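# Move the parcel from the cart into the desk's letter tray

## Task

Take the parcel off the cart and set it in the letter tray on the desk so that all of it sits within the tray's walls. The robot must then release it and back away, and the parcel must stay there without being held. The robot must not tip over or finish leaning.

## Robot and tools

ROBOT. A wheeled base with a vertical column, a tilting head, and two six-joint arms (left, right), each ending in a two-finger gripper. Folded, it measures 0.73 m long, 0.62 m wide, 1.88 m tall, and its front is 0.40 m ahead of the column. The base can drive straight and turn in place but cannot move sideways.

FRAMES. Base frame: origin on the floor below the column, midway between the drive wheels; x forward, y left, z up. left_hand and right_hand are reported in it: the point where the fingers meet (tips reach 8 mm further). The hand's z axis runs along the fingers (quat_wxyz maps (0,0,1) onto it) and its y axis across the opening. The odometry frame is the base frame at the scene's start.

execute_actions. "actions" is a list holding one action or none (empty just reports state and images). An action may have:
- "base": exactly one key. {"translate_m": d} is a relative drive in metres from where the base last measured itself, forward positive, -3 to 3. {"rotate_rad": d} is a relative turn in place, radians, counter-clockwise from above (left) positive, -3.2 to 3.2.
- "joints": absolute targets by name. head_tilt_rad -0.61 to 1.308 (0 level, positive looks down). For each arm (left_/right_): joint1 -2.879 to 2.879, joint2 0 to 3.141, joint3 0 to 3.019, joint4 -1.692 to 1.57, joint5 -1.57 to 1.57 (positive swings the hand to the robot's right), joint6 -2.094 to 2.094 (positive rolls clockwise viewed from behind), all radians; gripper_m 0 to 0.093, the fingertip gap in metres. Done tolerances: head 0.03; joints 1-6: 0.045, 0.14, 0.09, 0.055, 0.03, 0.035; gripper 0.003.
- "speeds": caps for this action only, translate_m 0.05-0.8 m/s, rotate_rad 0.1-1 rad/s (top value is default). Base moves needing over 8.667 s are refused; no action runs over 15 s.
"cameras" picks images: cam_head_left, cam_head_right, cam_left_wrist, cam_right_wrist, nav_camera, or "all" (default); [] gives none. Images come in the order of the "pictures" line. Bad keys, names or values reject the whole call and nothing moves. A joint or base left out of an action may still be driving toward its previous target. If a result reports a stop, any later motion, wait or finished_scene calls in the same reply are skipped.

wait {seconds 0-10}: commands nothing, returns state and images. zoom_image {camera, region [x0,y0,x1,y1]}: pixel box, top-left origin, at most 504x504, on that camera's latest full image. finished_scene {scene}: ends the scene irreversibly and reports success; the parcel must already be resting in the tray unheld.

RESULTS. base_status / joint_status: "done" (base: wheels turned the commanded amount, slip included; arm: every joint within tolerance), "off_target" (stopped short, may keep pushing), "contact_stop" (base only: a wheel stalled; target dropped), "time_out", "not_followed" after "joint command not followed" with a "cause:" line (a safety check refused that arm's targets; the gripper still moves; withheld targets may be retried later), "limit_stop_at_motor_heat". on_its_own lists uncommanded behaviour; "held at" is a joint's held target, not its position. motor_effort lists left_wheel and right_wheel only (% of max, positive pushes forward, bracket = peak of last action; noisy, biased). wheel_motors_off = 1 while wheels are disabled. base_odometry comes from wheel counts (heading -3.142 to 3.142, left positive). If turned_by_wheels and turned_by_imu differ by over ~4 % and at least 0.05 rad, the base hit or slipped and heading is off by that gap. base_tilt in degrees, forward and right positive, ~1 degree bias. Motor temperatures: one block per arm in joint_positions order.

ARM GEOMETRY (approximate). With joint1 at -1.57 (left) or 1.57 (right) and joints 5, 6 at 0, an arm moves in a vertical plane straight ahead, 0.23 m to its side of the column. Let a = j2 - 0.35, b = 1.05 + j2 - j3, c = b - j4 (c = 1.57 means fingers straight down). Hand point: ahead = 0.12 + 0.39 sin a + 0.38 cos b + 0.25 cos c; up = 1.46 + 0.39 cos a - 0.38 sin b - 0.25 sin c. E.g. j2,j3,j4 = 0.93, 0.78, 0.14 gives 0.60 ahead, 1.21 up. Expect the real hand up to ~5 cm lower and nearer the column (~12 cm with heavy or far loads); trust the reported hand position. Reach ~1 m from the shoulder, lowest ~0.47 m up; the floor is out of reach. Fingers-down load guide: 3.2 kg near 0.4 m ahead at 0.65-1.2 m up; 2 kg to 0.6 m ahead; 1 kg to 0.8 m at 0.9-1.2 m up; 0.3 kg to 0.6 m at 0.65-1.6 m up. Under 0.2 kg may be held with fingers only 0.35 rad below horizontal. A gripper holds about 2-6 kg.

ARM BEHAVIOUR. Targets under ~0.03 rad (0.08 for joints 2, 3) from the current reading may not move anything. speeds do not slow arms; for gentle contact step ~0.05 rad per call from your last target. A blocked arm keeps pushing and heats; relieve it by sending back its reported joint positions (a held load then sags ~1 cm per kg). Joint 5 turned far heats soonest. From 85 °C a MOTOR HOT warning appears; at 100 °C that arm and gripper go limp and drop until cooled. If a hold refuses targets, move each joint that caused it back at least 0.05 rad, or move the other arm away. Never let the arms collide or press together, especially near the robot's centre line.

GRIPPING. Fingers are 7 cm long; outer span is 1 cm over the opening at the tips, 5 cm at the base; housing 10 x 7 cm; wrist camera sticks out 11 cm on one side. To grasp, command an opening smaller than the object ("off_target" is then expected). An opening staying 0.002 m or more above target means something is held. Fingers opening against walls can lift them.

BASE. It halts only when a wheel stalls ("contact_stop"); back off 0.05 m before retrying or turning. A table edge between 0.30 and 1.20 m high can ride over the base and strike the column, making wheels slip. A forward tilt drop of 0.5 degrees or more during a move means leaning back: reverse 0.05 m. About 3 s of hard pushing cuts wheel power for 2 s (moves end "time_out", base not held). After any move the wheels hold where they stopped.

CAMERAS. Head cameras sit 1.47-1.58 m up, pitched down by about head_tilt_rad; straight ahead may be up to 0.3 rad off image centre. Wrist cameras are 0.10 m behind the fingertip point and 0.08 m toward the hand's -x, tilted 0.62 rad toward +x; closed fingertips appear at image centre, image right is the hand's -y, up is mostly -x. With fingers down and the arm forward, up in the image is farther ahead. nav_camera is on the base front, 0.23 m high, looking ahead. Intrinsics: see camera_intrinsics in the session.

AVOID: dropping the parcel, knocking things off, hard shoves, tipping the robot, overheating, and ending while still gripping. Loose objects may occasionally be nudged by outside pushes.

Each tool is called as name(argument=value, ...) on one line, values as JSON.

## Session

execute_actions(actions=[])

Scene clock: 0.00 s.
Motor temperatures (°C, as the motors report them): left_arm=[22 20 19 18 19 20] | right_arm=[20 21 19 20 18 18]
base_odometry: x=+0.000 y=+0.000 heading=+0.000 (m, m, rad; odometry frame)
turned_by_wheels: +0.000 (rad since the last result)
turned_by_imu: +0.000 (rad since the last result)
base_tilt: forward=-0.3 right=-0.6 (deg)
base_status: not commanded
joint_positions: head_tilt_rad=+0.872 left_joint1_rad=-1.557 left_joint2_rad=+0.928 left_joint3_rad=+0.404 left_joint4_rad=-0.928 left_joint5_rad=-0.019 left_joint6_rad=-0.060 left_gripper_m=+0.094 right_joint1_rad=+1.563 right_joint2_rad=+0.874 right_joint3_rad=+0.414 right_joint4_rad=-0.947 right_joint5_rad=-0.003 right_joint6_rad=-0.089 right_gripper_m=+0.094
joint_status: not commanded
wheel_motors_off: 0
motor_effort: left_wheel=+1 right_wheel=+1 (%)
left_hand: x=+0.1382 y=+0.2307 z=+1.2487 quat_wxyz=(+0.447, +0.028, -0.894, -0.026) (m; base frame)
right_hand: x=+0.1522 y=-0.2265 z=+1.2515 quat_wxyz=(+0.427, +0.036, -0.903, -0.018) (m; base frame)
pictures: cam_head_left, cam_head_right, cam_left_wrist, cam_right_wrist, nav_camera
Images, in order (width x height): cam_head_left 672x504, cam_head_right 672x504, cam_left_wrist 616x616, cam_right_wrist 616x616, nav_camera 672x504.

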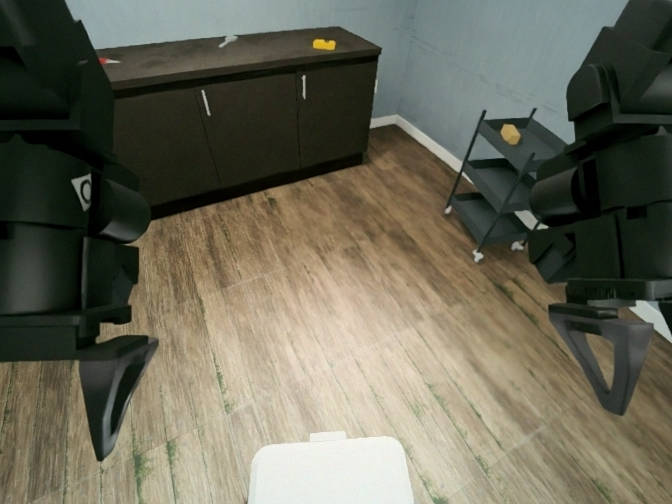

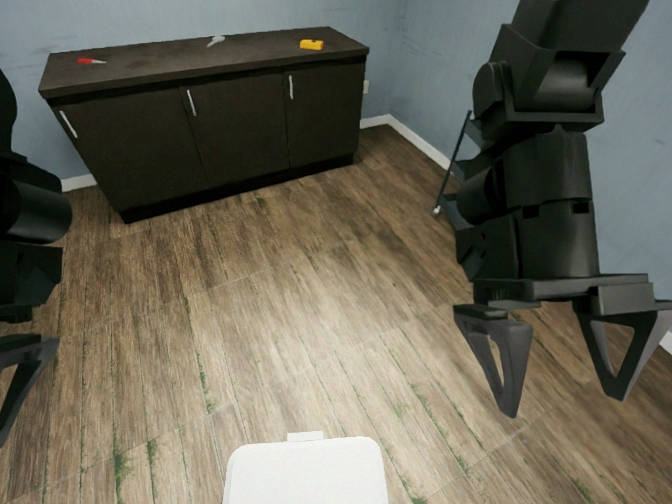

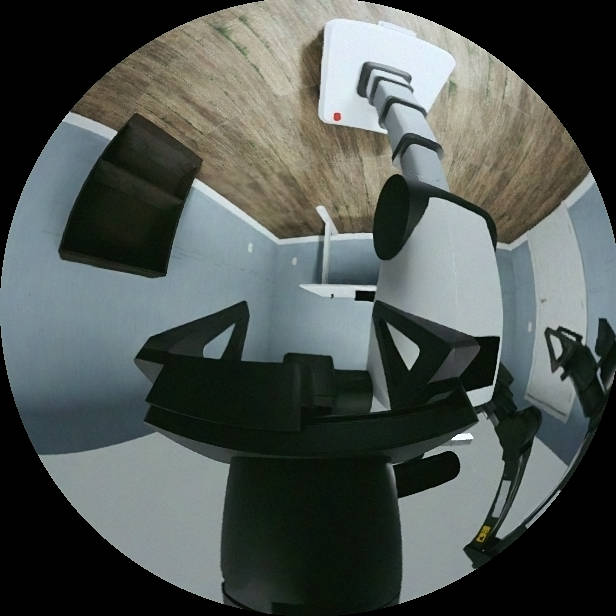

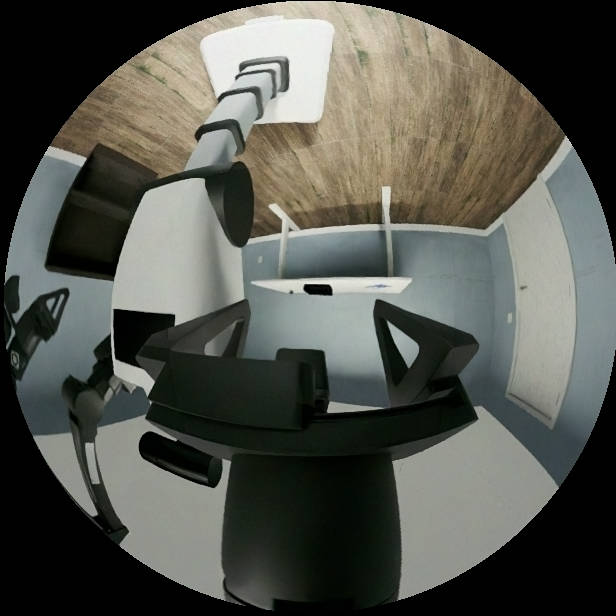

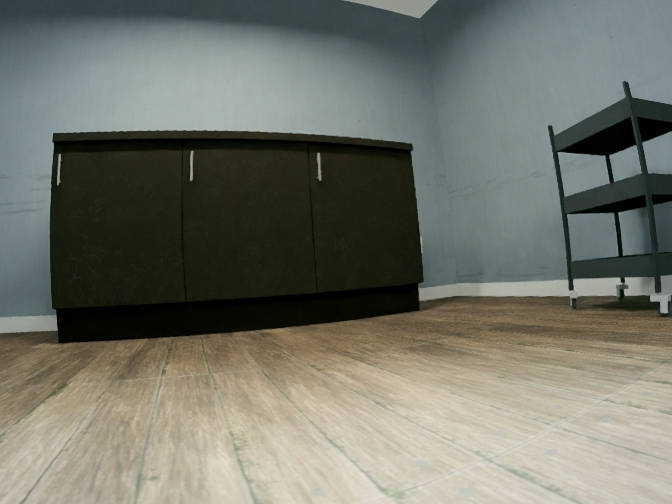

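zoom_image(camera="cam_head_left", region=[420, 90, 600, 280])

Region (420, 90, 600, 280) of cam_head_left's 672x504 image, scaled by 2.653, with more detail than that image has; it fills the left 477 columns of this view, and the rest is white.

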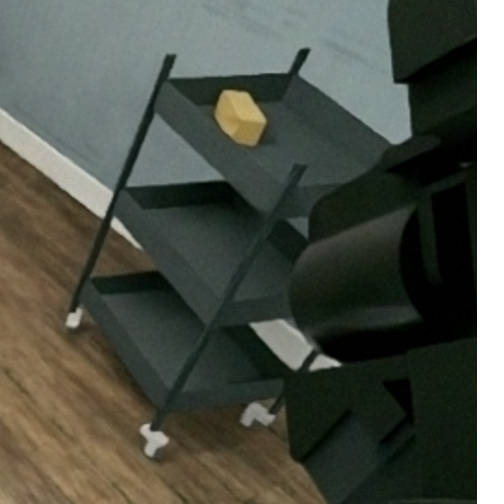

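execute_actions(actions=[{"base": {"translate_m": 1.15}}], cameras=["cam_head_left", "nav_camera"])

execute_actions(actions=[{"base": {"rotate_rad": -1.3}}], cameras=["cam_head_left", "cam_head_right", "nav_camera"])

Scene clock: 16.43 s.
Motor temperatures (°C, as the motors report them): left_arm=[22 20 19 18 19 20] | right_arm=[20 21 19 20 18 18]
base_odometry: x=+1.150 y=+0.000 heading=+0.000 (m, m, rad; odometry frame)
turned_by_wheels: +0.000 (rad since the last result)
turned_by_imu: +0.005 (rad since the last result)
base_tilt: forward=-0.3 right=-0.6 (deg)
base_status: done
joint_positions: head_tilt_rad=+0.872 left_joint1_rad=-1.557 left_joint2_rad=+0.928 left_joint3_rad=+0.403 left_joint4_rad=-0.928 left_joint5_rad=-0.019 left_joint6_rad=-0.060 left_gripper_m=+0.094 right_joint1_rad=+1.563 right_joint2_rad=+0.874 right_joint3_rad=+0.414 right_joint4_rad=-0.947 right_joint5_rad=-0.003 right_joint6_rad=-0.089 right_gripper_m=+0.094
joint_status: not commanded
wheel_motors_off: 0
motor_effort: left_wheel=-1(38) right_wheel=+0(46) (%)
left_hand: x=+0.1380 y=+0.2307 z=+1.2488 quat_wxyz=(+0.448, +0.028, -0.893, -0.026) (m; base frame)
right_hand: x=+0.1520 y=-0.2265 z=+1.2516 quat_wxyz=(+0.427, +0.036, -0.903, -0.018) (m; base frame)
pictures: cam_head_left, nav_camera
Images, in order (width x height): cam_head_left 672x504, nav_camera 672x504.

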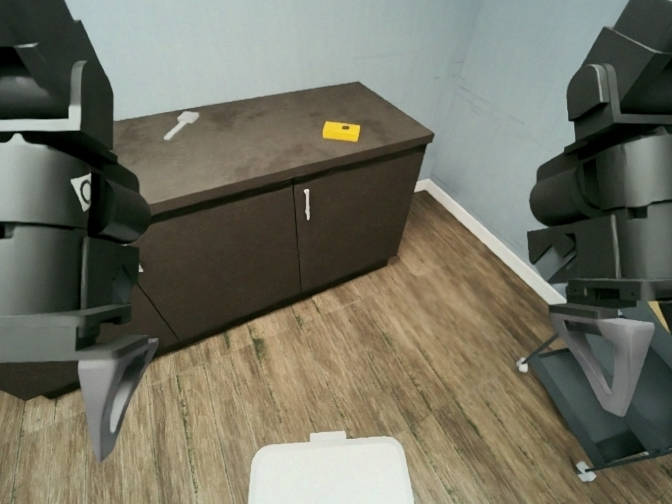

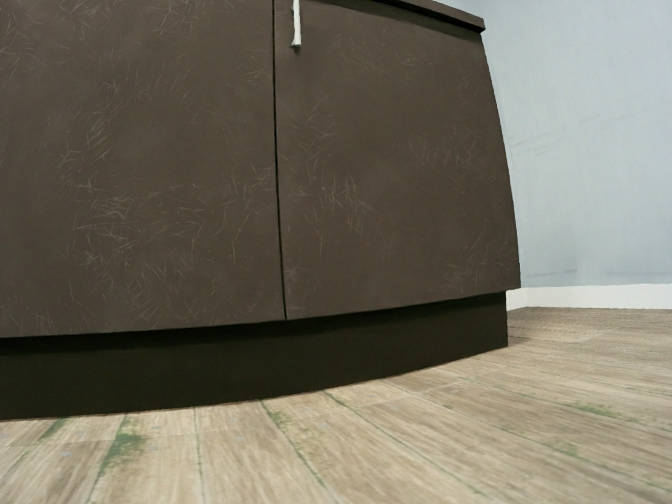

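Scene clock: 19.33 s.
Motor temperatures (°C, as the motors report them): left_arm=[22 20 19 18 19 20] | right_arm=[20 21 19 20 18 18]
base_odometry: x=+1.150 y=+0.000 heading=-1.299 (m, m, rad; odometry frame)
turned_by_wheels: -1.299 (rad since the last result)
turned_by_imu: -1.303 (rad since the last result)
base_tilt: forward=-0.3 right=-0.6 (deg)
base_status: done
joint_positions: head_tilt_rad=+0.872 left_joint1_rad=-1.557 left_joint2_rad=+0.928 left_joint3_rad=+0.403 left_joint4_rad=-0.928 left_joint5_rad=-0.019 left_joint6_rad=-0.060 left_gripper_m=+0.094 right_joint1_rad=+1.563 right_joint2_rad=+0.874 right_joint3_rad=+0.414 right_joint4_rad=-0.947 right_joint5_rad=-0.003 right_joint6_rad=-0.089 right_gripper_m=+0.094
joint_status: not commanded
wheel_motors_off: 0
motor_effort: left_wheel=+6(34) right_wheel=-6(50) (%)
left_hand: x=+0.1380 y=+0.2307 z=+1.2488 quat_wxyz=(+0.448, +0.028, -0.893, -0.026) (m; base frame)
right_hand: x=+0.1520 y=-0.2265 z=+1.2516 quat_wxyz=(+0.427, +0.036, -0.903, -0.018) (m; base frame)
pictures: cam_head_left, cam_head_right, nav_camera
Images, in order (width x height): cam_head_left 672x504, cam_head_right 672x504, nav_camera 672x504.

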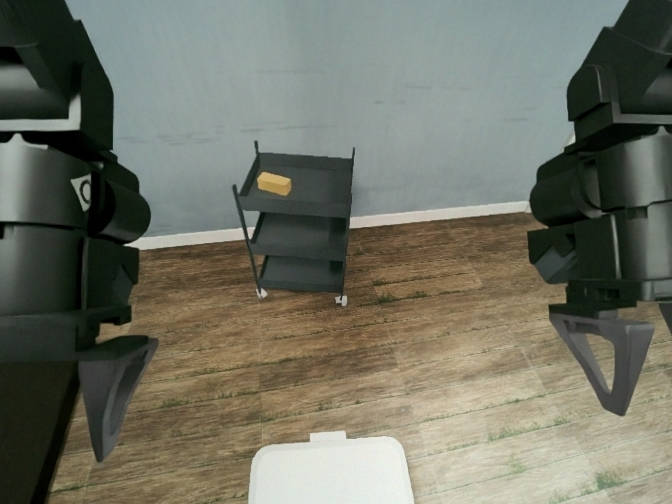

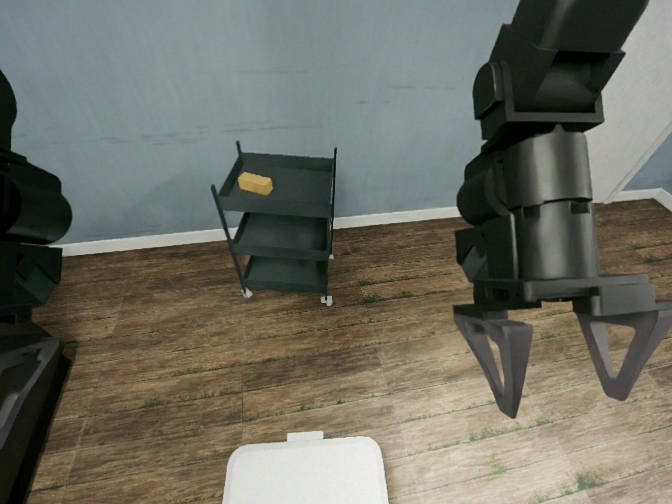

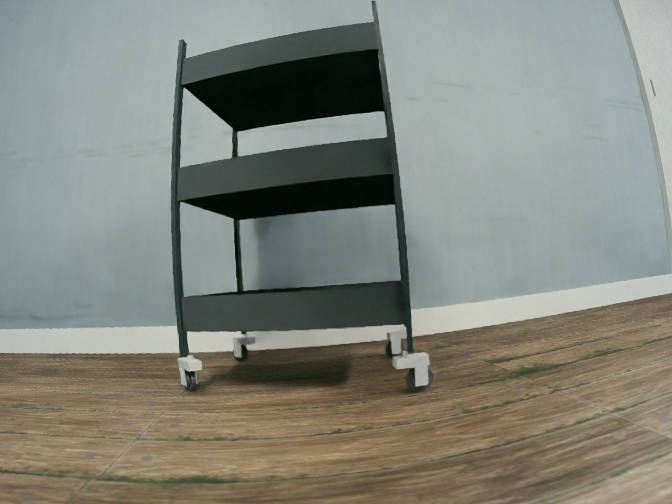

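execute_actions(actions=[{"base": {"translate_m": 0.55}, "joints": {"head_tilt_rad": 1.0, "left_joint1_rad": -1.57, "left_joint2_rad": 1.62, "left_joint3_rad": 1.54, "left_joint4_rad": -0.44, "left_joint5_rad": 0, "left_joint6_rad": 0}}], cameras=["cam_head_left", "cam_head_right", "cam_left_wrist", "nav_camera"])

Scene clock: 39.23 s.
Motor temperatures (°C, as the motors report them): left_arm=[22 21 19 18 19 20] | right_arm=[20 21 19 20 18 18]
base_odometry: x=+1.298 y=-0.530 heading=-1.299 (m, m, rad; odometry frame)
turned_by_wheels: +0.000 (rad since the last result)
turned_by_imu: +0.003 (rad since the last result)
base_tilt: forward=-0.3 right=-0.6 (deg)
base_status: done
joint_positions: head_tilt_rad=+1.001 left_joint1_rad=-1.563 left_joint2_rad=+1.612 left_joint3_rad=+1.549 left_joint4_rad=-0.445 left_joint5_rad=-0.003 left_joint6_rad=-0.012 left_gripper_m=+0.094 right_joint1_rad=+1.563 right_joint2_rad=+0.874 right_joint3_rad=+0.416 right_joint4_rad=-0.947 right_joint5_rad=-0.003 right_joint6_rad=-0.089 right_gripper_m=+0.094
joint_status: all done
wheel_motors_off: 0
motor_effort: left_wheel=+0(57) right_wheel=+0(47) (%)
left_hand: x=+0.6643 y=+0.2306 z=+0.9838 quat_wxyz=(-0.008, +0.008, -1.000, -0.005) (m; base frame)
right_hand: x=+0.1528 y=-0.2265 z=+1.2514 quat_wxyz=(+0.426, +0.036, -0.904, -0.018) (m; base frame)
pictures: cam_head_left, cam_head_right, cam_left_wrist, nav_camera
Images, in order (width x height): cam_head_left 672x504, cam_head_right 672x504, cam_left_wrist 616x616, nav_camera 672x504.

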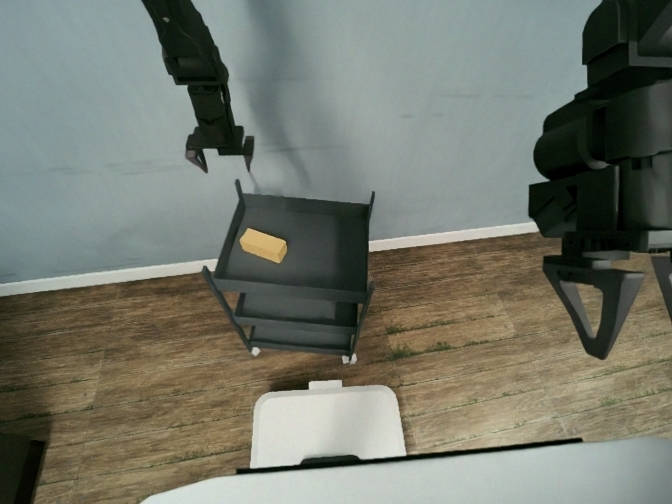

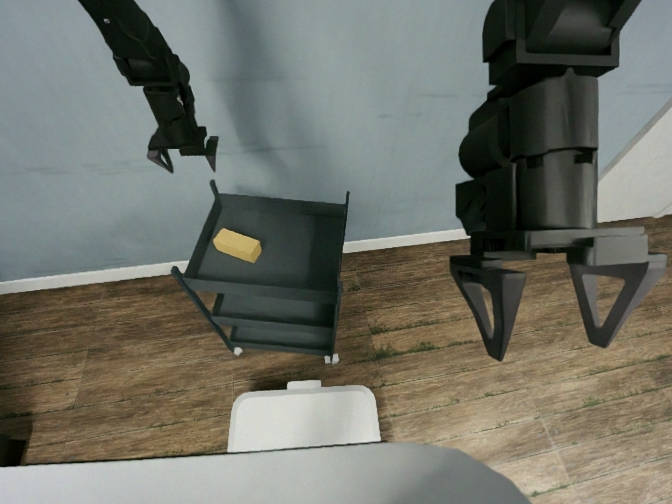

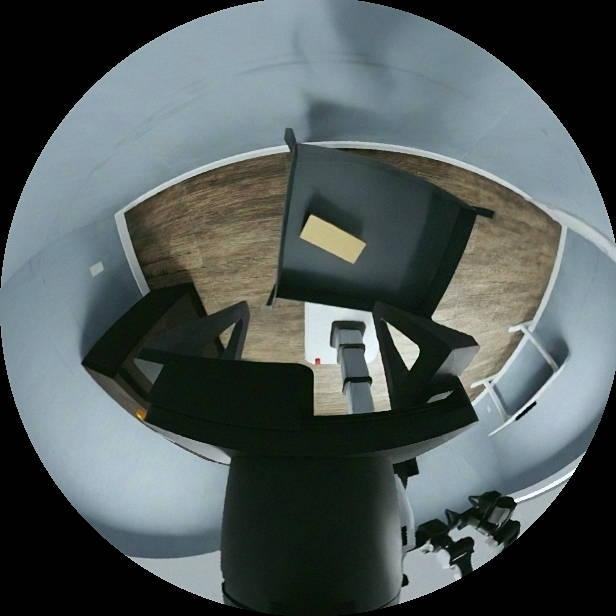

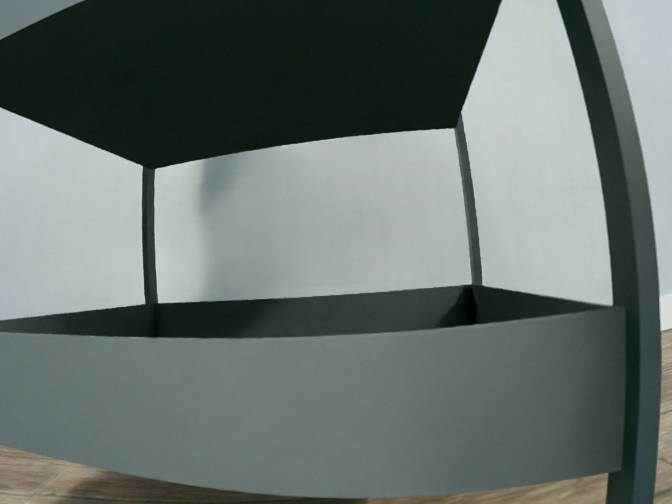

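zoom_image(camera="cam_left_wrist", region=[250, 120, 450, 320])

zoom_image(camera="cam_head_left", region=[190, 140, 410, 400])

Region (250, 120, 450, 320) of cam_left_wrist's 616x616 image, scaled by 2.520, with more detail than that image has.

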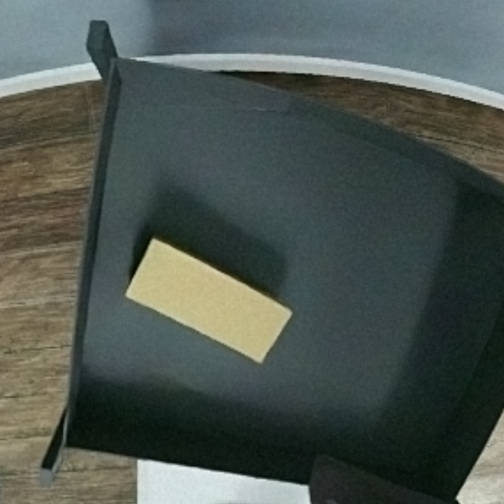

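Region (190, 140, 410, 400) of cam_head_left's 672x504 image, scaled by 1.938, with more detail than that image has; it fills the left 426 columns of this view, and the rest is white.

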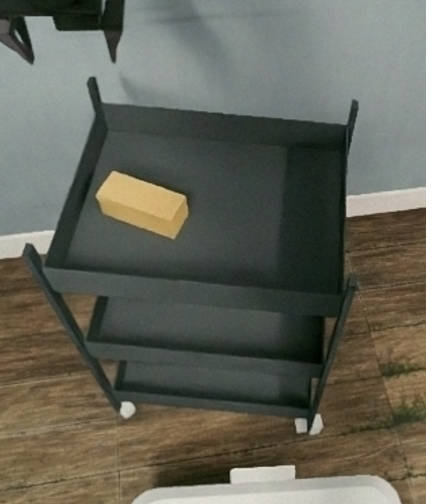

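execute_actions(actions=[{"base": {"translate_m": 0.05}, "joints": {"left_joint1_rad": -1.62, "left_joint2_rad": 2.03, "left_joint3_rad": 1.75, "left_joint4_rad": -0.245, "left_joint5_rad": 0, "left_joint6_rad": -1.12}}], cameras=["cam_head_left", "cam_head_right", "cam_left_wrist"])

Scene clock: 69.77 s.
Motor temperatures (°C, as the motors report them): left_arm=[22 22 20 18 19 20] | right_arm=[20 21 19 20 18 18]
base_odometry: x=+1.311 y=-0.578 heading=-1.299 (m, m, rad; odometry frame)
turned_by_wheels: +0.000 (rad since the last result)
turned_by_imu: +0.002 (rad since the last result)
base_tilt: forward=-0.4 right=-0.5 (deg)
base_status: done
joint_positions: head_tilt_rad=+1.001 left_joint1_rad=-1.626 left_joint2_rad=+2.046 left_joint3_rad=+1.734 left_joint4_rad=-0.245 left_joint5_rad=-0.001 left_joint6_rad=-1.106 left_gripper_m=+0.094 right_joint1_rad=+1.563 right_joint2_rad=+0.874 right_joint3_rad=+0.416 right_joint4_rad=-0.947 right_joint5_rad=-0.003 right_joint6_rad=-0.089 right_gripper_m=+0.094
joint_status: all done
wheel_motors_off: 0
motor_effort: left_wheel=+1(36) right_wheel=+0(31) (%)
left_hand: x=+0.5770 y=+0.1790 z=+0.7887 quat_wxyz=(+0.026, +0.513, -0.858, +0.011) (m; base frame)
right_hand: x=+0.1532 y=-0.2265 z=+1.2512 quat_wxyz=(+0.426, +0.036, -0.904, -0.018) (m; base frame)
pictures: cam_head_left, cam_head_right, cam_left_wrist
Images, in order (width x height): cam_head_left 672x504, cam_head_right 672x504, cam_left_wrist 616x616.

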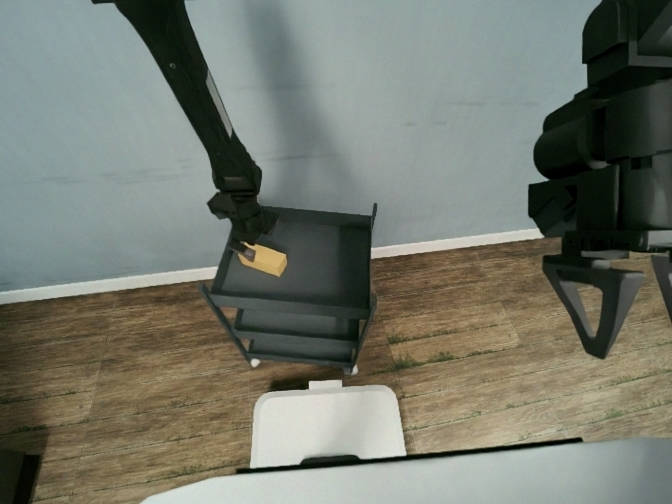

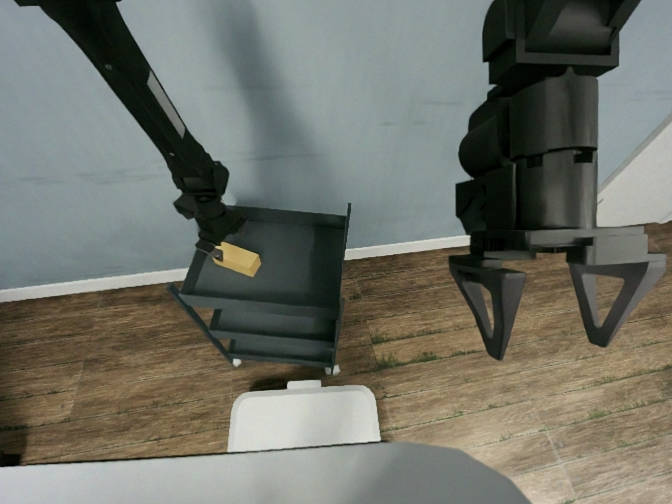

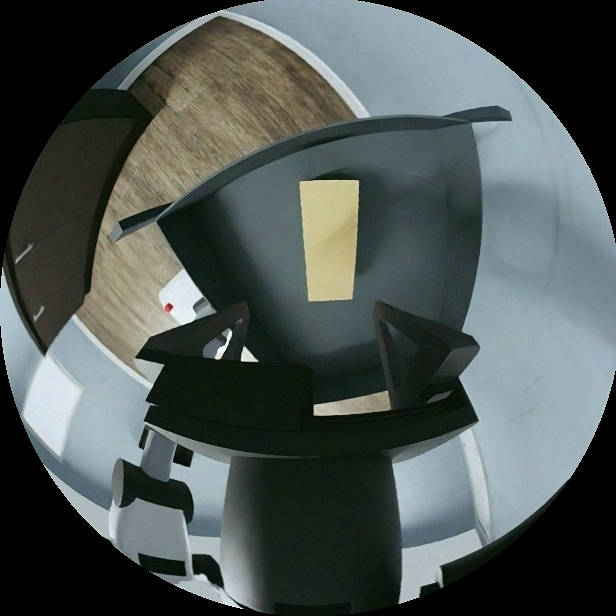

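execute_actions(actions=[{"joints": {"left_joint1_rad": -1.595, "left_joint2_rad": 2.195, "left_joint3_rad": 1.995, "left_joint4_rad": -0.29, "left_joint5_rad": 0, "left_joint6_rad": -1.12}}], cameras=["cam_head_left", "cam_left_wrist"])

Scene clock: 88.57 s.
Motor temperatures (°C, as the motors report them): left_arm=[22 23 20 18 19 20] | right_arm=[20 21 19 20 18 18]
base_odometry: x=+1.311 y=-0.578 heading=-1.299 (m, m, rad; odometry frame)
turned_by_wheels: +0.000 (rad since the last result)
turned_by_imu: +0.001 (rad since the last result)
base_tilt: forward=-0.3 right=-0.6 (deg)
base_status: not commanded
joint_positions: head_tilt_rad=+1.001 left_joint1_rad=-1.596 left_joint2_rad=+2.185 left_joint3_rad=+1.969 left_joint4_rad=-0.279 left_joint5_rad=-0.001 left_joint6_rad=-1.106 left_gripper_m=+0.094 right_joint1_rad=+1.563 right_joint2_rad=+0.874 right_joint3_rad=+0.416 right_joint4_rad=-0.947 right_joint5_rad=-0.003 right_joint6_rad=-0.089 right_gripper_m=+0.094
joint_status: all done
wheel_motors_off: 0
motor_effort: left_wheel=+2(0) right_wheel=+0(1) (%)
left_hand: x=+0.6169 y=+0.2025 z=+0.7445 quat_wxyz=(-0.006, +0.520, -0.854, +0.016) (m; base frame)
right_hand: x=+0.1532 y=-0.2265 z=+1.2512 quat_wxyz=(+0.426, +0.036, -0.904, -0.018) (m; base frame)
pictures: cam_head_left, cam_left_wrist
Images, in order (width x height): cam_head_left 672x504, cam_left_wrist 616x616.

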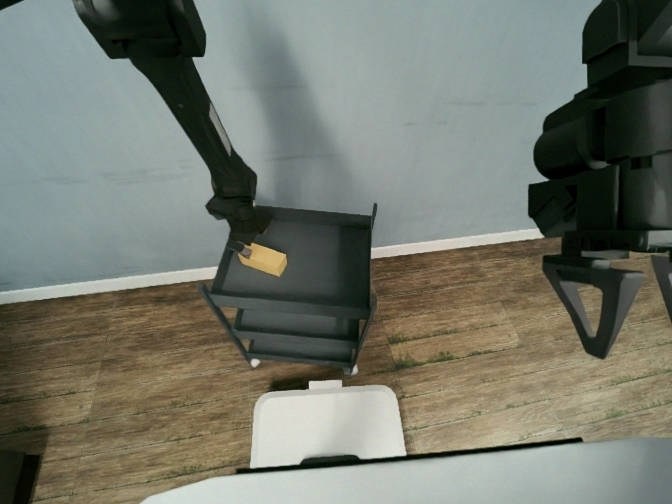

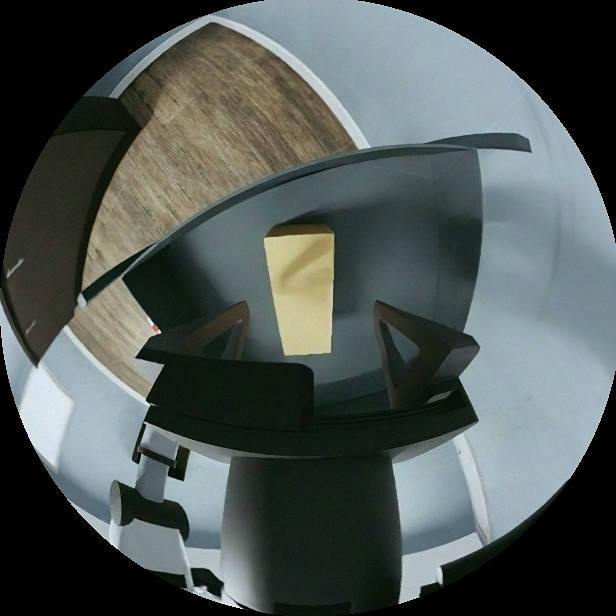

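execute_actions(actions=[{"joints": {"left_joint1_rad": -1.61, "left_joint2_rad": 2.38, "left_joint3_rad": 2.24, "left_joint4_rad": -0.375, "left_joint5_rad": 0, "left_joint6_rad": -1.14}}], cameras=["cam_head_left", "cam_left_wrist"])

Scene clock: 94.80 s.
Motor temperatures (°C, as the motors report them): left_arm=[22 23 20 18 19 20] | right_arm=[20 21 19 20 18 18]
base_odometry: x=+1.311 y=-0.578 heading=-1.299 (m, m, rad; odometry frame)
turned_by_wheels: +0.000 (rad since the last result)
turned_by_imu: +0.001 (rad since the last result)
base_tilt: forward=-0.4 right=-0.6 (deg)
base_status: not commanded
joint_positions: head_tilt_rad=+1.001 left_joint1_rad=-1.602 left_joint2_rad=+2.385 left_joint3_rad=+2.214 left_joint4_rad=-0.363 left_joint5_rad=-0.001 left_joint6_rad=-1.126 left_gripper_m=+0.094 right_joint1_rad=+1.563 right_joint2_rad=+0.874 right_joint3_rad=+0.416 right_joint4_rad=-0.947 right_joint5_rad=-0.003 right_joint6_rad=-0.089 right_gripper_m=+0.094
joint_status: all done
wheel_motors_off: 0
motor_effort: left_wheel=+0(0) right_wheel=-1(1) (%)
left_hand: x=+0.5964 y=+0.1953 z=+0.6788 quat_wxyz=(+0.011, +0.527, -0.850, +0.008) (m; base frame)
right_hand: x=+0.1532 y=-0.2265 z=+1.2512 quat_wxyz=(+0.426, +0.036, -0.904, -0.018) (m; base frame)
pictures: cam_head_left, cam_left_wrist
Images, in order (width x height): cam_head_left 672x504, cam_left_wrist 616x616.

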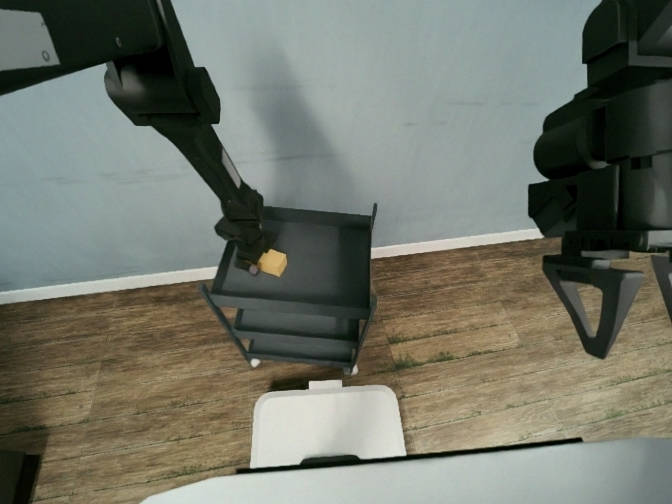

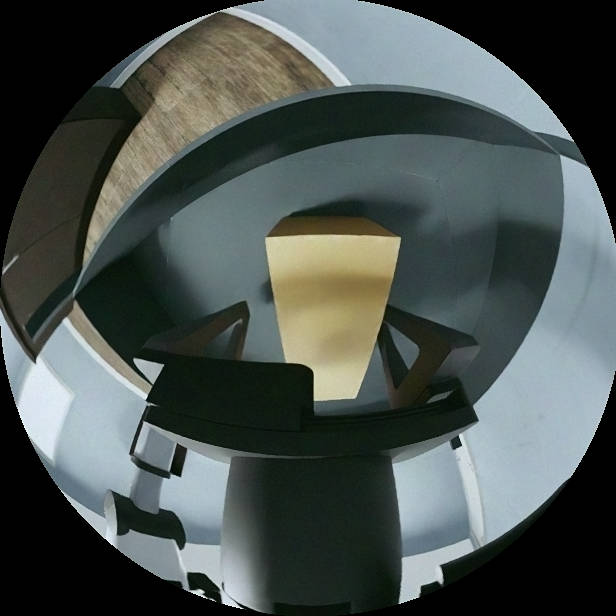

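execute_actions(actions=[{"joints": {"left_gripper_m": 0.02}}], cameras=["cam_left_wrist"])

Scene clock: 97.03 s.
Motor temperatures (°C, as the motors report them): left_arm=[22 23 20 18 19 20] | right_arm=[20 21 19 20 18 18]
base_odometry: x=+1.311 y=-0.578 heading=-1.299 (m, m, rad; odometry frame)
turned_by_wheels: +0.000 (rad since the last result)
turned_by_imu: +0.001 (rad since the last result)
base_tilt: forward=-0.3 right=-0.6 (deg)
base_status: not commanded
joint_positions: head_tilt_rad=+1.001 left_joint1_rad=-1.602 left_joint2_rad=+2.385 left_joint3_rad=+2.215 left_joint4_rad=-0.363 left_joint5_rad=-0.001 left_joint6_rad=-1.127 left_gripper_m=+0.050 right_joint1_rad=+1.563 right_joint2_rad=+0.874 right_joint3_rad=+0.416 right_joint4_rad=-0.947 right_joint5_rad=-0.003 right_joint6_rad=-0.089 right_gripper_m=+0.094
joint_status: left_gripper_m off_target (ended at +0.050, target +0.020)
wheel_motors_off: 0
motor_effort: left_wheel=+0(1) right_wheel=-1(1) (%)
left_hand: x=+0.5969 y=+0.1952 z=+0.6789 quat_wxyz=(+0.011, +0.527, -0.850, +0.009) (m; base frame)
right_hand: x=+0.1532 y=-0.2265 z=+1.2512 quat_wxyz=(+0.426, +0.036, -0.904, -0.018) (m; base frame)
pictures: cam_left_wrist
Images, in order (width x height): cam_left_wrist 616x616.

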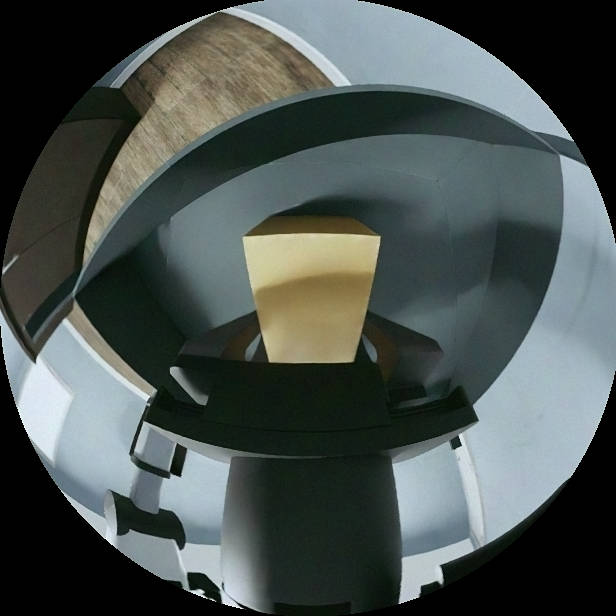

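execute_actions(actions=[{"joints": {"left_joint1_rad": -1.57, "left_joint2_rad": 1.5, "left_joint3_rad": 1.25, "left_joint4_rad": -0.27, "left_joint5_rad": 0, "left_joint6_rad": -1.14, "left_gripper_m": 0.02, "head_tilt_rad": 0.6}}], cameras=["cam_head_left", "cam_left_wrist"])

Scene clock: 104.17 s.
Motor temperatures (°C, as the motors report them): left_arm=[22 23 20 18 19 20] | right_arm=[20 21 19 20 18 18]
base_odometry: x=+1.311 y=-0.578 heading=-1.299 (m, m, rad; odometry frame)
turned_by_wheels: +0.000 (rad since the last result)
turned_by_imu: +0.001 (rad since the last result)
base_tilt: forward=-0.3 right=-0.6 (deg)
base_status: not commanded
joint_positions: head_tilt_rad=+0.618 left_joint1_rad=-1.568 left_joint2_rad=+1.505 left_joint3_rad=+1.245 left_joint4_rad=-0.277 left_joint5_rad=-0.001 left_joint6_rad=-1.127 left_gripper_m=+0.050 right_joint1_rad=+1.563 right_joint2_rad=+0.874 right_joint3_rad=+0.416 right_joint4_rad=-0.947 right_joint5_rad=-0.003 right_joint6_rad=-0.089 right_gripper_m=+0.094
joint_status: left_gripper_m off_target (ended at +0.050, target +0.020); the others done
wheel_motors_off: 0
motor_effort: left_wheel=+2(2) right_wheel=-1(1) (%)
left_hand: x=+0.5729 y=+0.2265 z=+0.9958 quat_wxyz=(+0.004, +0.535, -0.845, -0.005) (m; base frame)
right_hand: x=+0.1532 y=-0.2265 z=+1.2512 quat_wxyz=(+0.426, +0.036, -0.904, -0.018) (m; base frame)
pictures: cam_head_left, cam_left_wrist
Images, in order (width x height): cam_head_left 672x504, cam_left_wrist 616x616.

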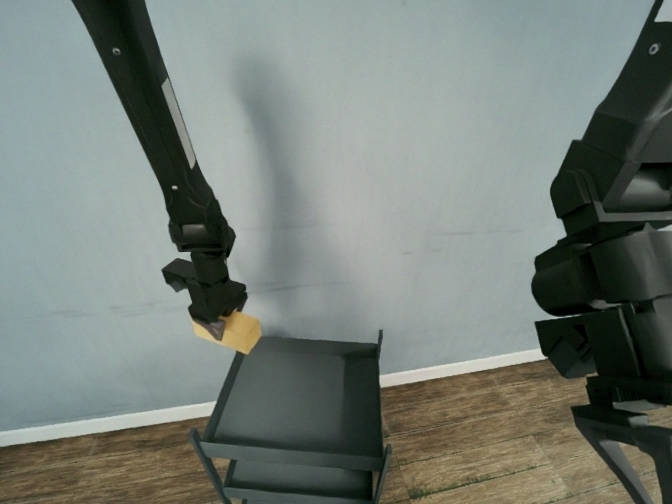

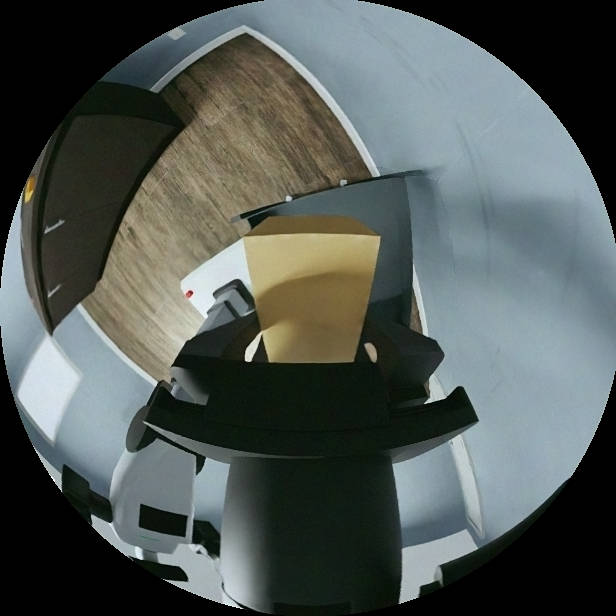

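execute_actions(actions=[{"base": {"translate_m": -0.4}, "joints": {"head_tilt_rad": 0.45}}], cameras=[])

execute_actions(actions=[{"base": {"rotate_rad": -1.8}}], cameras=["cam_head_left", "cam_head_right", "nav_camera"])

Scene clock: 113.00 s.
Motor temperatures (°C, as the motors report them): left_arm=[22 23 20 18 19 20] | right_arm=[20 21 19 20 18 18]
base_odometry: x=+1.204 y=-0.193 heading=-1.297 (m, m, rad; odometry frame)
turned_by_wheels: +0.002 (rad since the last result)
turned_by_imu: +0.002 (rad since the last result)
base_tilt: forward=-0.3 right=-0.6 (deg)
base_status: done
joint_positions: head_tilt_rad=+0.468 left_joint1_rad=-1.568 left_joint2_rad=+1.505 left_joint3_rad=+1.245 left_joint4_rad=-0.277 left_joint5_rad=-0.001 left_joint6_rad=-1.127 left_gripper_m=+0.050 right_joint1_rad=+1.563 right_joint2_rad=+0.874 right_joint3_rad=+0.412 right_joint4_rad=-0.947 right_joint5_rad=-0.003 right_joint6_rad=-0.089 right_gripper_m=+0.094
joint_status: all done
wheel_motors_off: 0
motor_effort: left_wheel=+0(31) right_wheel=-4(34) (%)
left_hand: x=+0.5727 y=+0.2265 z=+0.9958 quat_wxyz=(+0.005, +0.535, -0.845, -0.005) (m; base frame)
right_hand: x=+0.1508 y=-0.2264 z=+1.2520 quat_wxyz=(+0.428, +0.036, -0.903, -0.018) (m; base frame)
pictures: none
No camera images: the call's "cameras" was empty. Leave "cameras" out to get every camera's image.

Scene clock: 116.47 s.
Motor temperatures (°C, as the motors report them): left_arm=[22 23 20 18 19 20] | right_arm=[20 21 19 20 18 18]
base_odometry: x=+1.204 y=-0.193 heading=-3.096 (m, m, rad; odometry frame)
turned_by_wheels: -1.799 (rad since the last result)
turned_by_imu: -1.805 (rad since the last result)
base_tilt: forward=-0.3 right=-0.6 (deg)
base_status: done
joint_positions: head_tilt_rad=+0.468 left_joint1_rad=-1.569 left_joint2_rad=+1.505 left_joint3_rad=+1.245 left_joint4_rad=-0.277 left_joint5_rad=-0.001 left_joint6_rad=-1.127 left_gripper_m=+0.050 right_joint1_rad=+1.563 right_joint2_rad=+0.874 right_joint3_rad=+0.412 right_joint4_rad=-0.947 right_joint5_rad=-0.003 right_joint6_rad=-0.089 right_gripper_m=+0.094
joint_status: not commanded
wheel_motors_off: 0
motor_effort: left_wheel=+5(52) right_wheel=-6(45) (%)
left_hand: x=+0.5727 y=+0.2260 z=+0.9958 quat_wxyz=(+0.005, +0.534, -0.845, -0.005) (m; base frame)
right_hand: x=+0.1508 y=-0.2264 z=+1.2520 quat_wxyz=(+0.428, +0.036, -0.903, -0.018) (m; base frame)
pictures: cam_head_left, cam_head_right, nav_camera
Images, in order (width x height): cam_head_left 672x504, cam_head_right 672x504, nav_camera 672x504.

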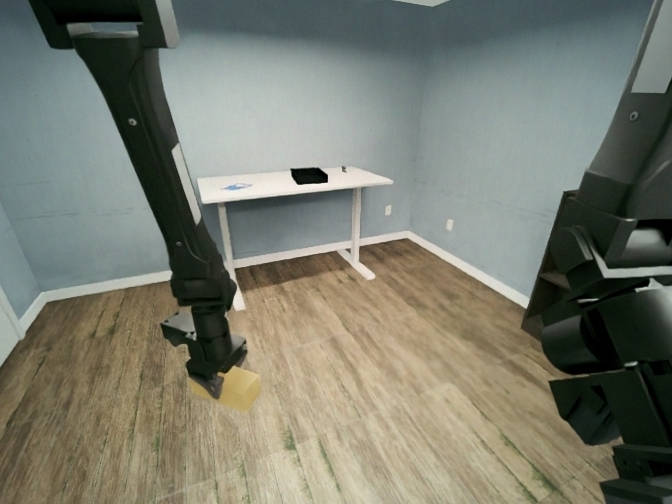

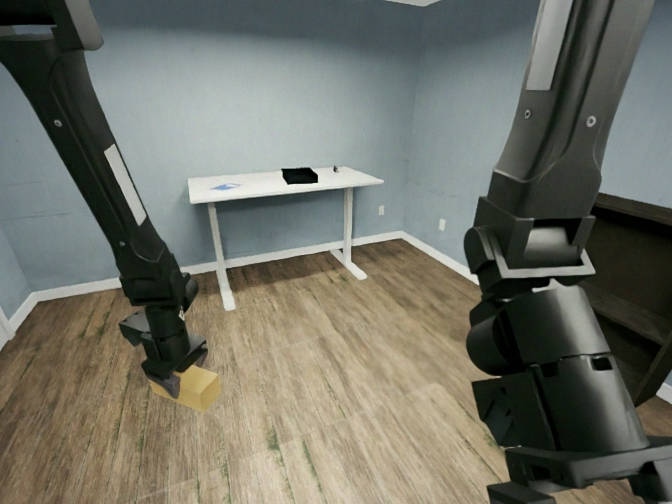

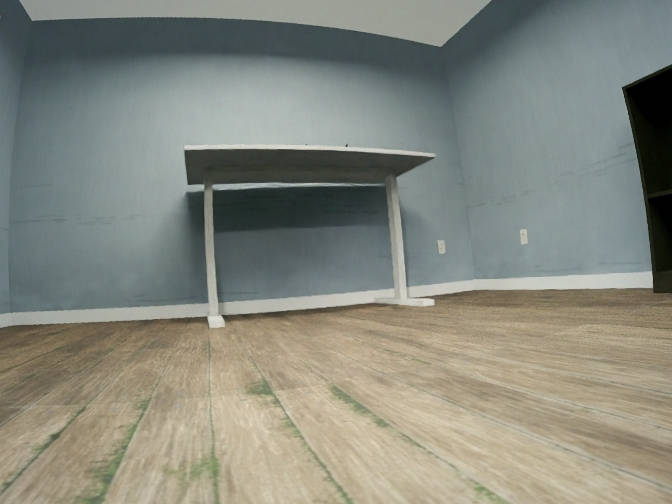

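execute_actions(actions=[{"base": {"translate_m": 1.5}, "joints": {"head_tilt_rad": 0.6, "left_joint2_rad": 1.2, "left_joint3_rad": 1.1, "left_joint4_rad": -0.42, "left_gripper_m": 0.02}}], cameras=["cam_head_left", "cam_head_right", "nav_camera"])

Scene clock: 135.07 s.
Motor temperatures (°C, as the motors report them): left_arm=[22 23 20 18 19 20] | right_arm=[20 21 19 20 18 18]
base_odometry: x=-0.295 y=-0.261 heading=-3.096 (m, m, rad; odometry frame)
turned_by_wheels: +0.000 (rad since the last result)
turned_by_imu: +0.007 (rad since the last result)
base_tilt: forward=-0.3 right=-0.6 (deg)
base_status: done
joint_positions: head_tilt_rad=+0.604 left_joint1_rad=-1.569 left_joint2_rad=+1.187 left_joint3_rad=+1.084 left_joint4_rad=-0.421 left_joint5_rad=-0.001 left_joint6_rad=-1.127 left_gripper_m=+0.050 right_joint1_rad=+1.563 right_joint2_rad=+0.874 right_joint3_rad=+0.414 right_joint4_rad=-0.947 right_joint5_rad=-0.003 right_joint6_rad=-0.089 right_gripper_m=+0.094
joint_status: left_gripper_m off_target (ended at +0.050, target +0.020); the others done
wheel_motors_off: 0
motor_effort: left_wheel=+1(54) right_wheel=+0(47) (%)
left_hand: x=+0.5663 y=+0.2258 z=+1.1182 quat_wxyz=(+0.000, +0.535, -0.845, -0.001) (m; base frame)
right_hand: x=+0.1522 y=-0.2265 z=+1.2515 quat_wxyz=(+0.427, +0.036, -0.903, -0.018) (m; base frame)
pictures: cam_head_left, cam_head_right, nav_camera
Images, in order (width x height): cam_head_left 672x504, cam_head_right 672x504, nav_camera 672x504.

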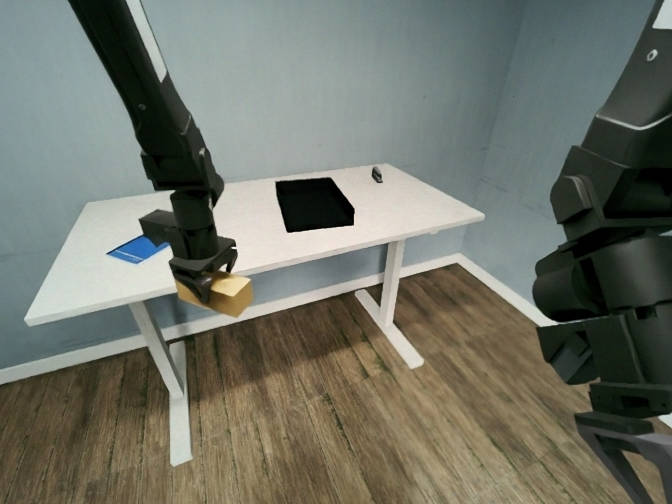

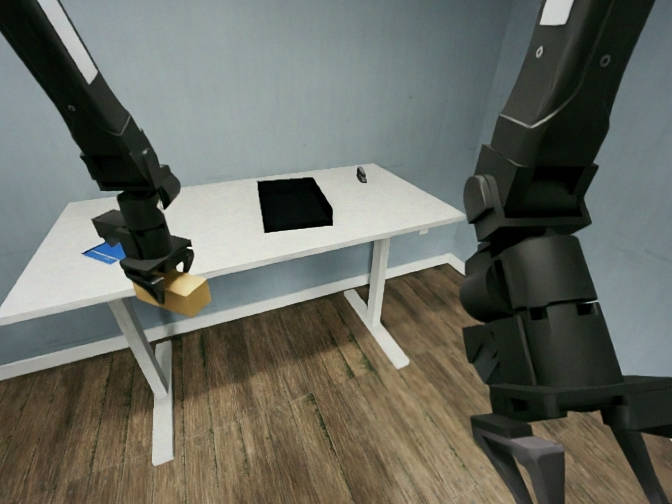

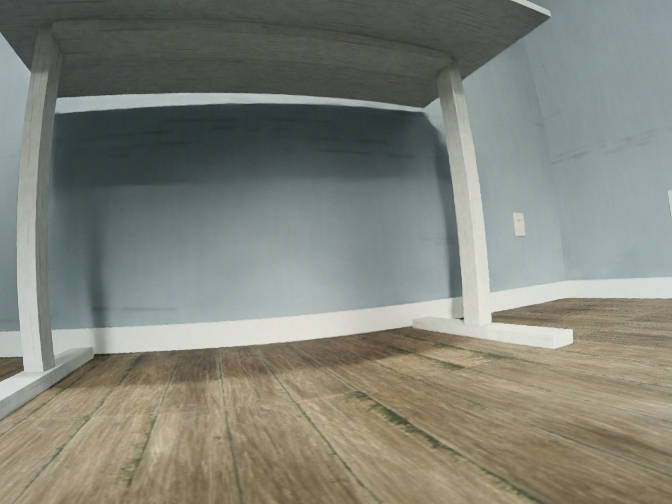

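zoom_image(camera="cam_head_left", region=[250, 160, 390, 260])

zoom_image(camera="cam_head_right", region=[230, 160, 370, 260])

Region (250, 160, 390, 260) of cam_head_left's 672x504 image, scaled by 3.600, with more detail than that image has; it fills the top 360 rows of this view, and the rest is white.

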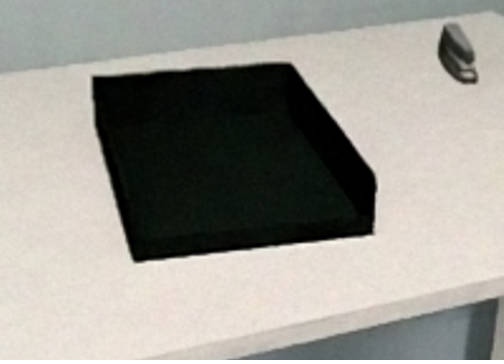

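Region (230, 160, 370, 260) of cam_head_right's 672x504 image, scaled by 3.600, with more detail than that image has; it fills the top 360 rows of this view, and the rest is white.

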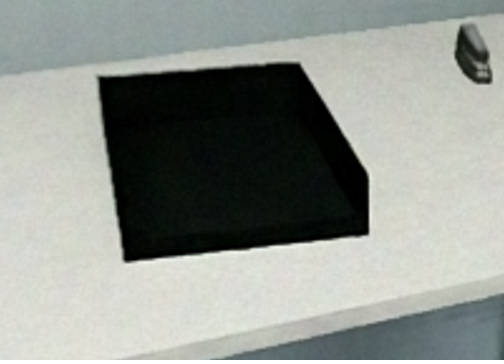

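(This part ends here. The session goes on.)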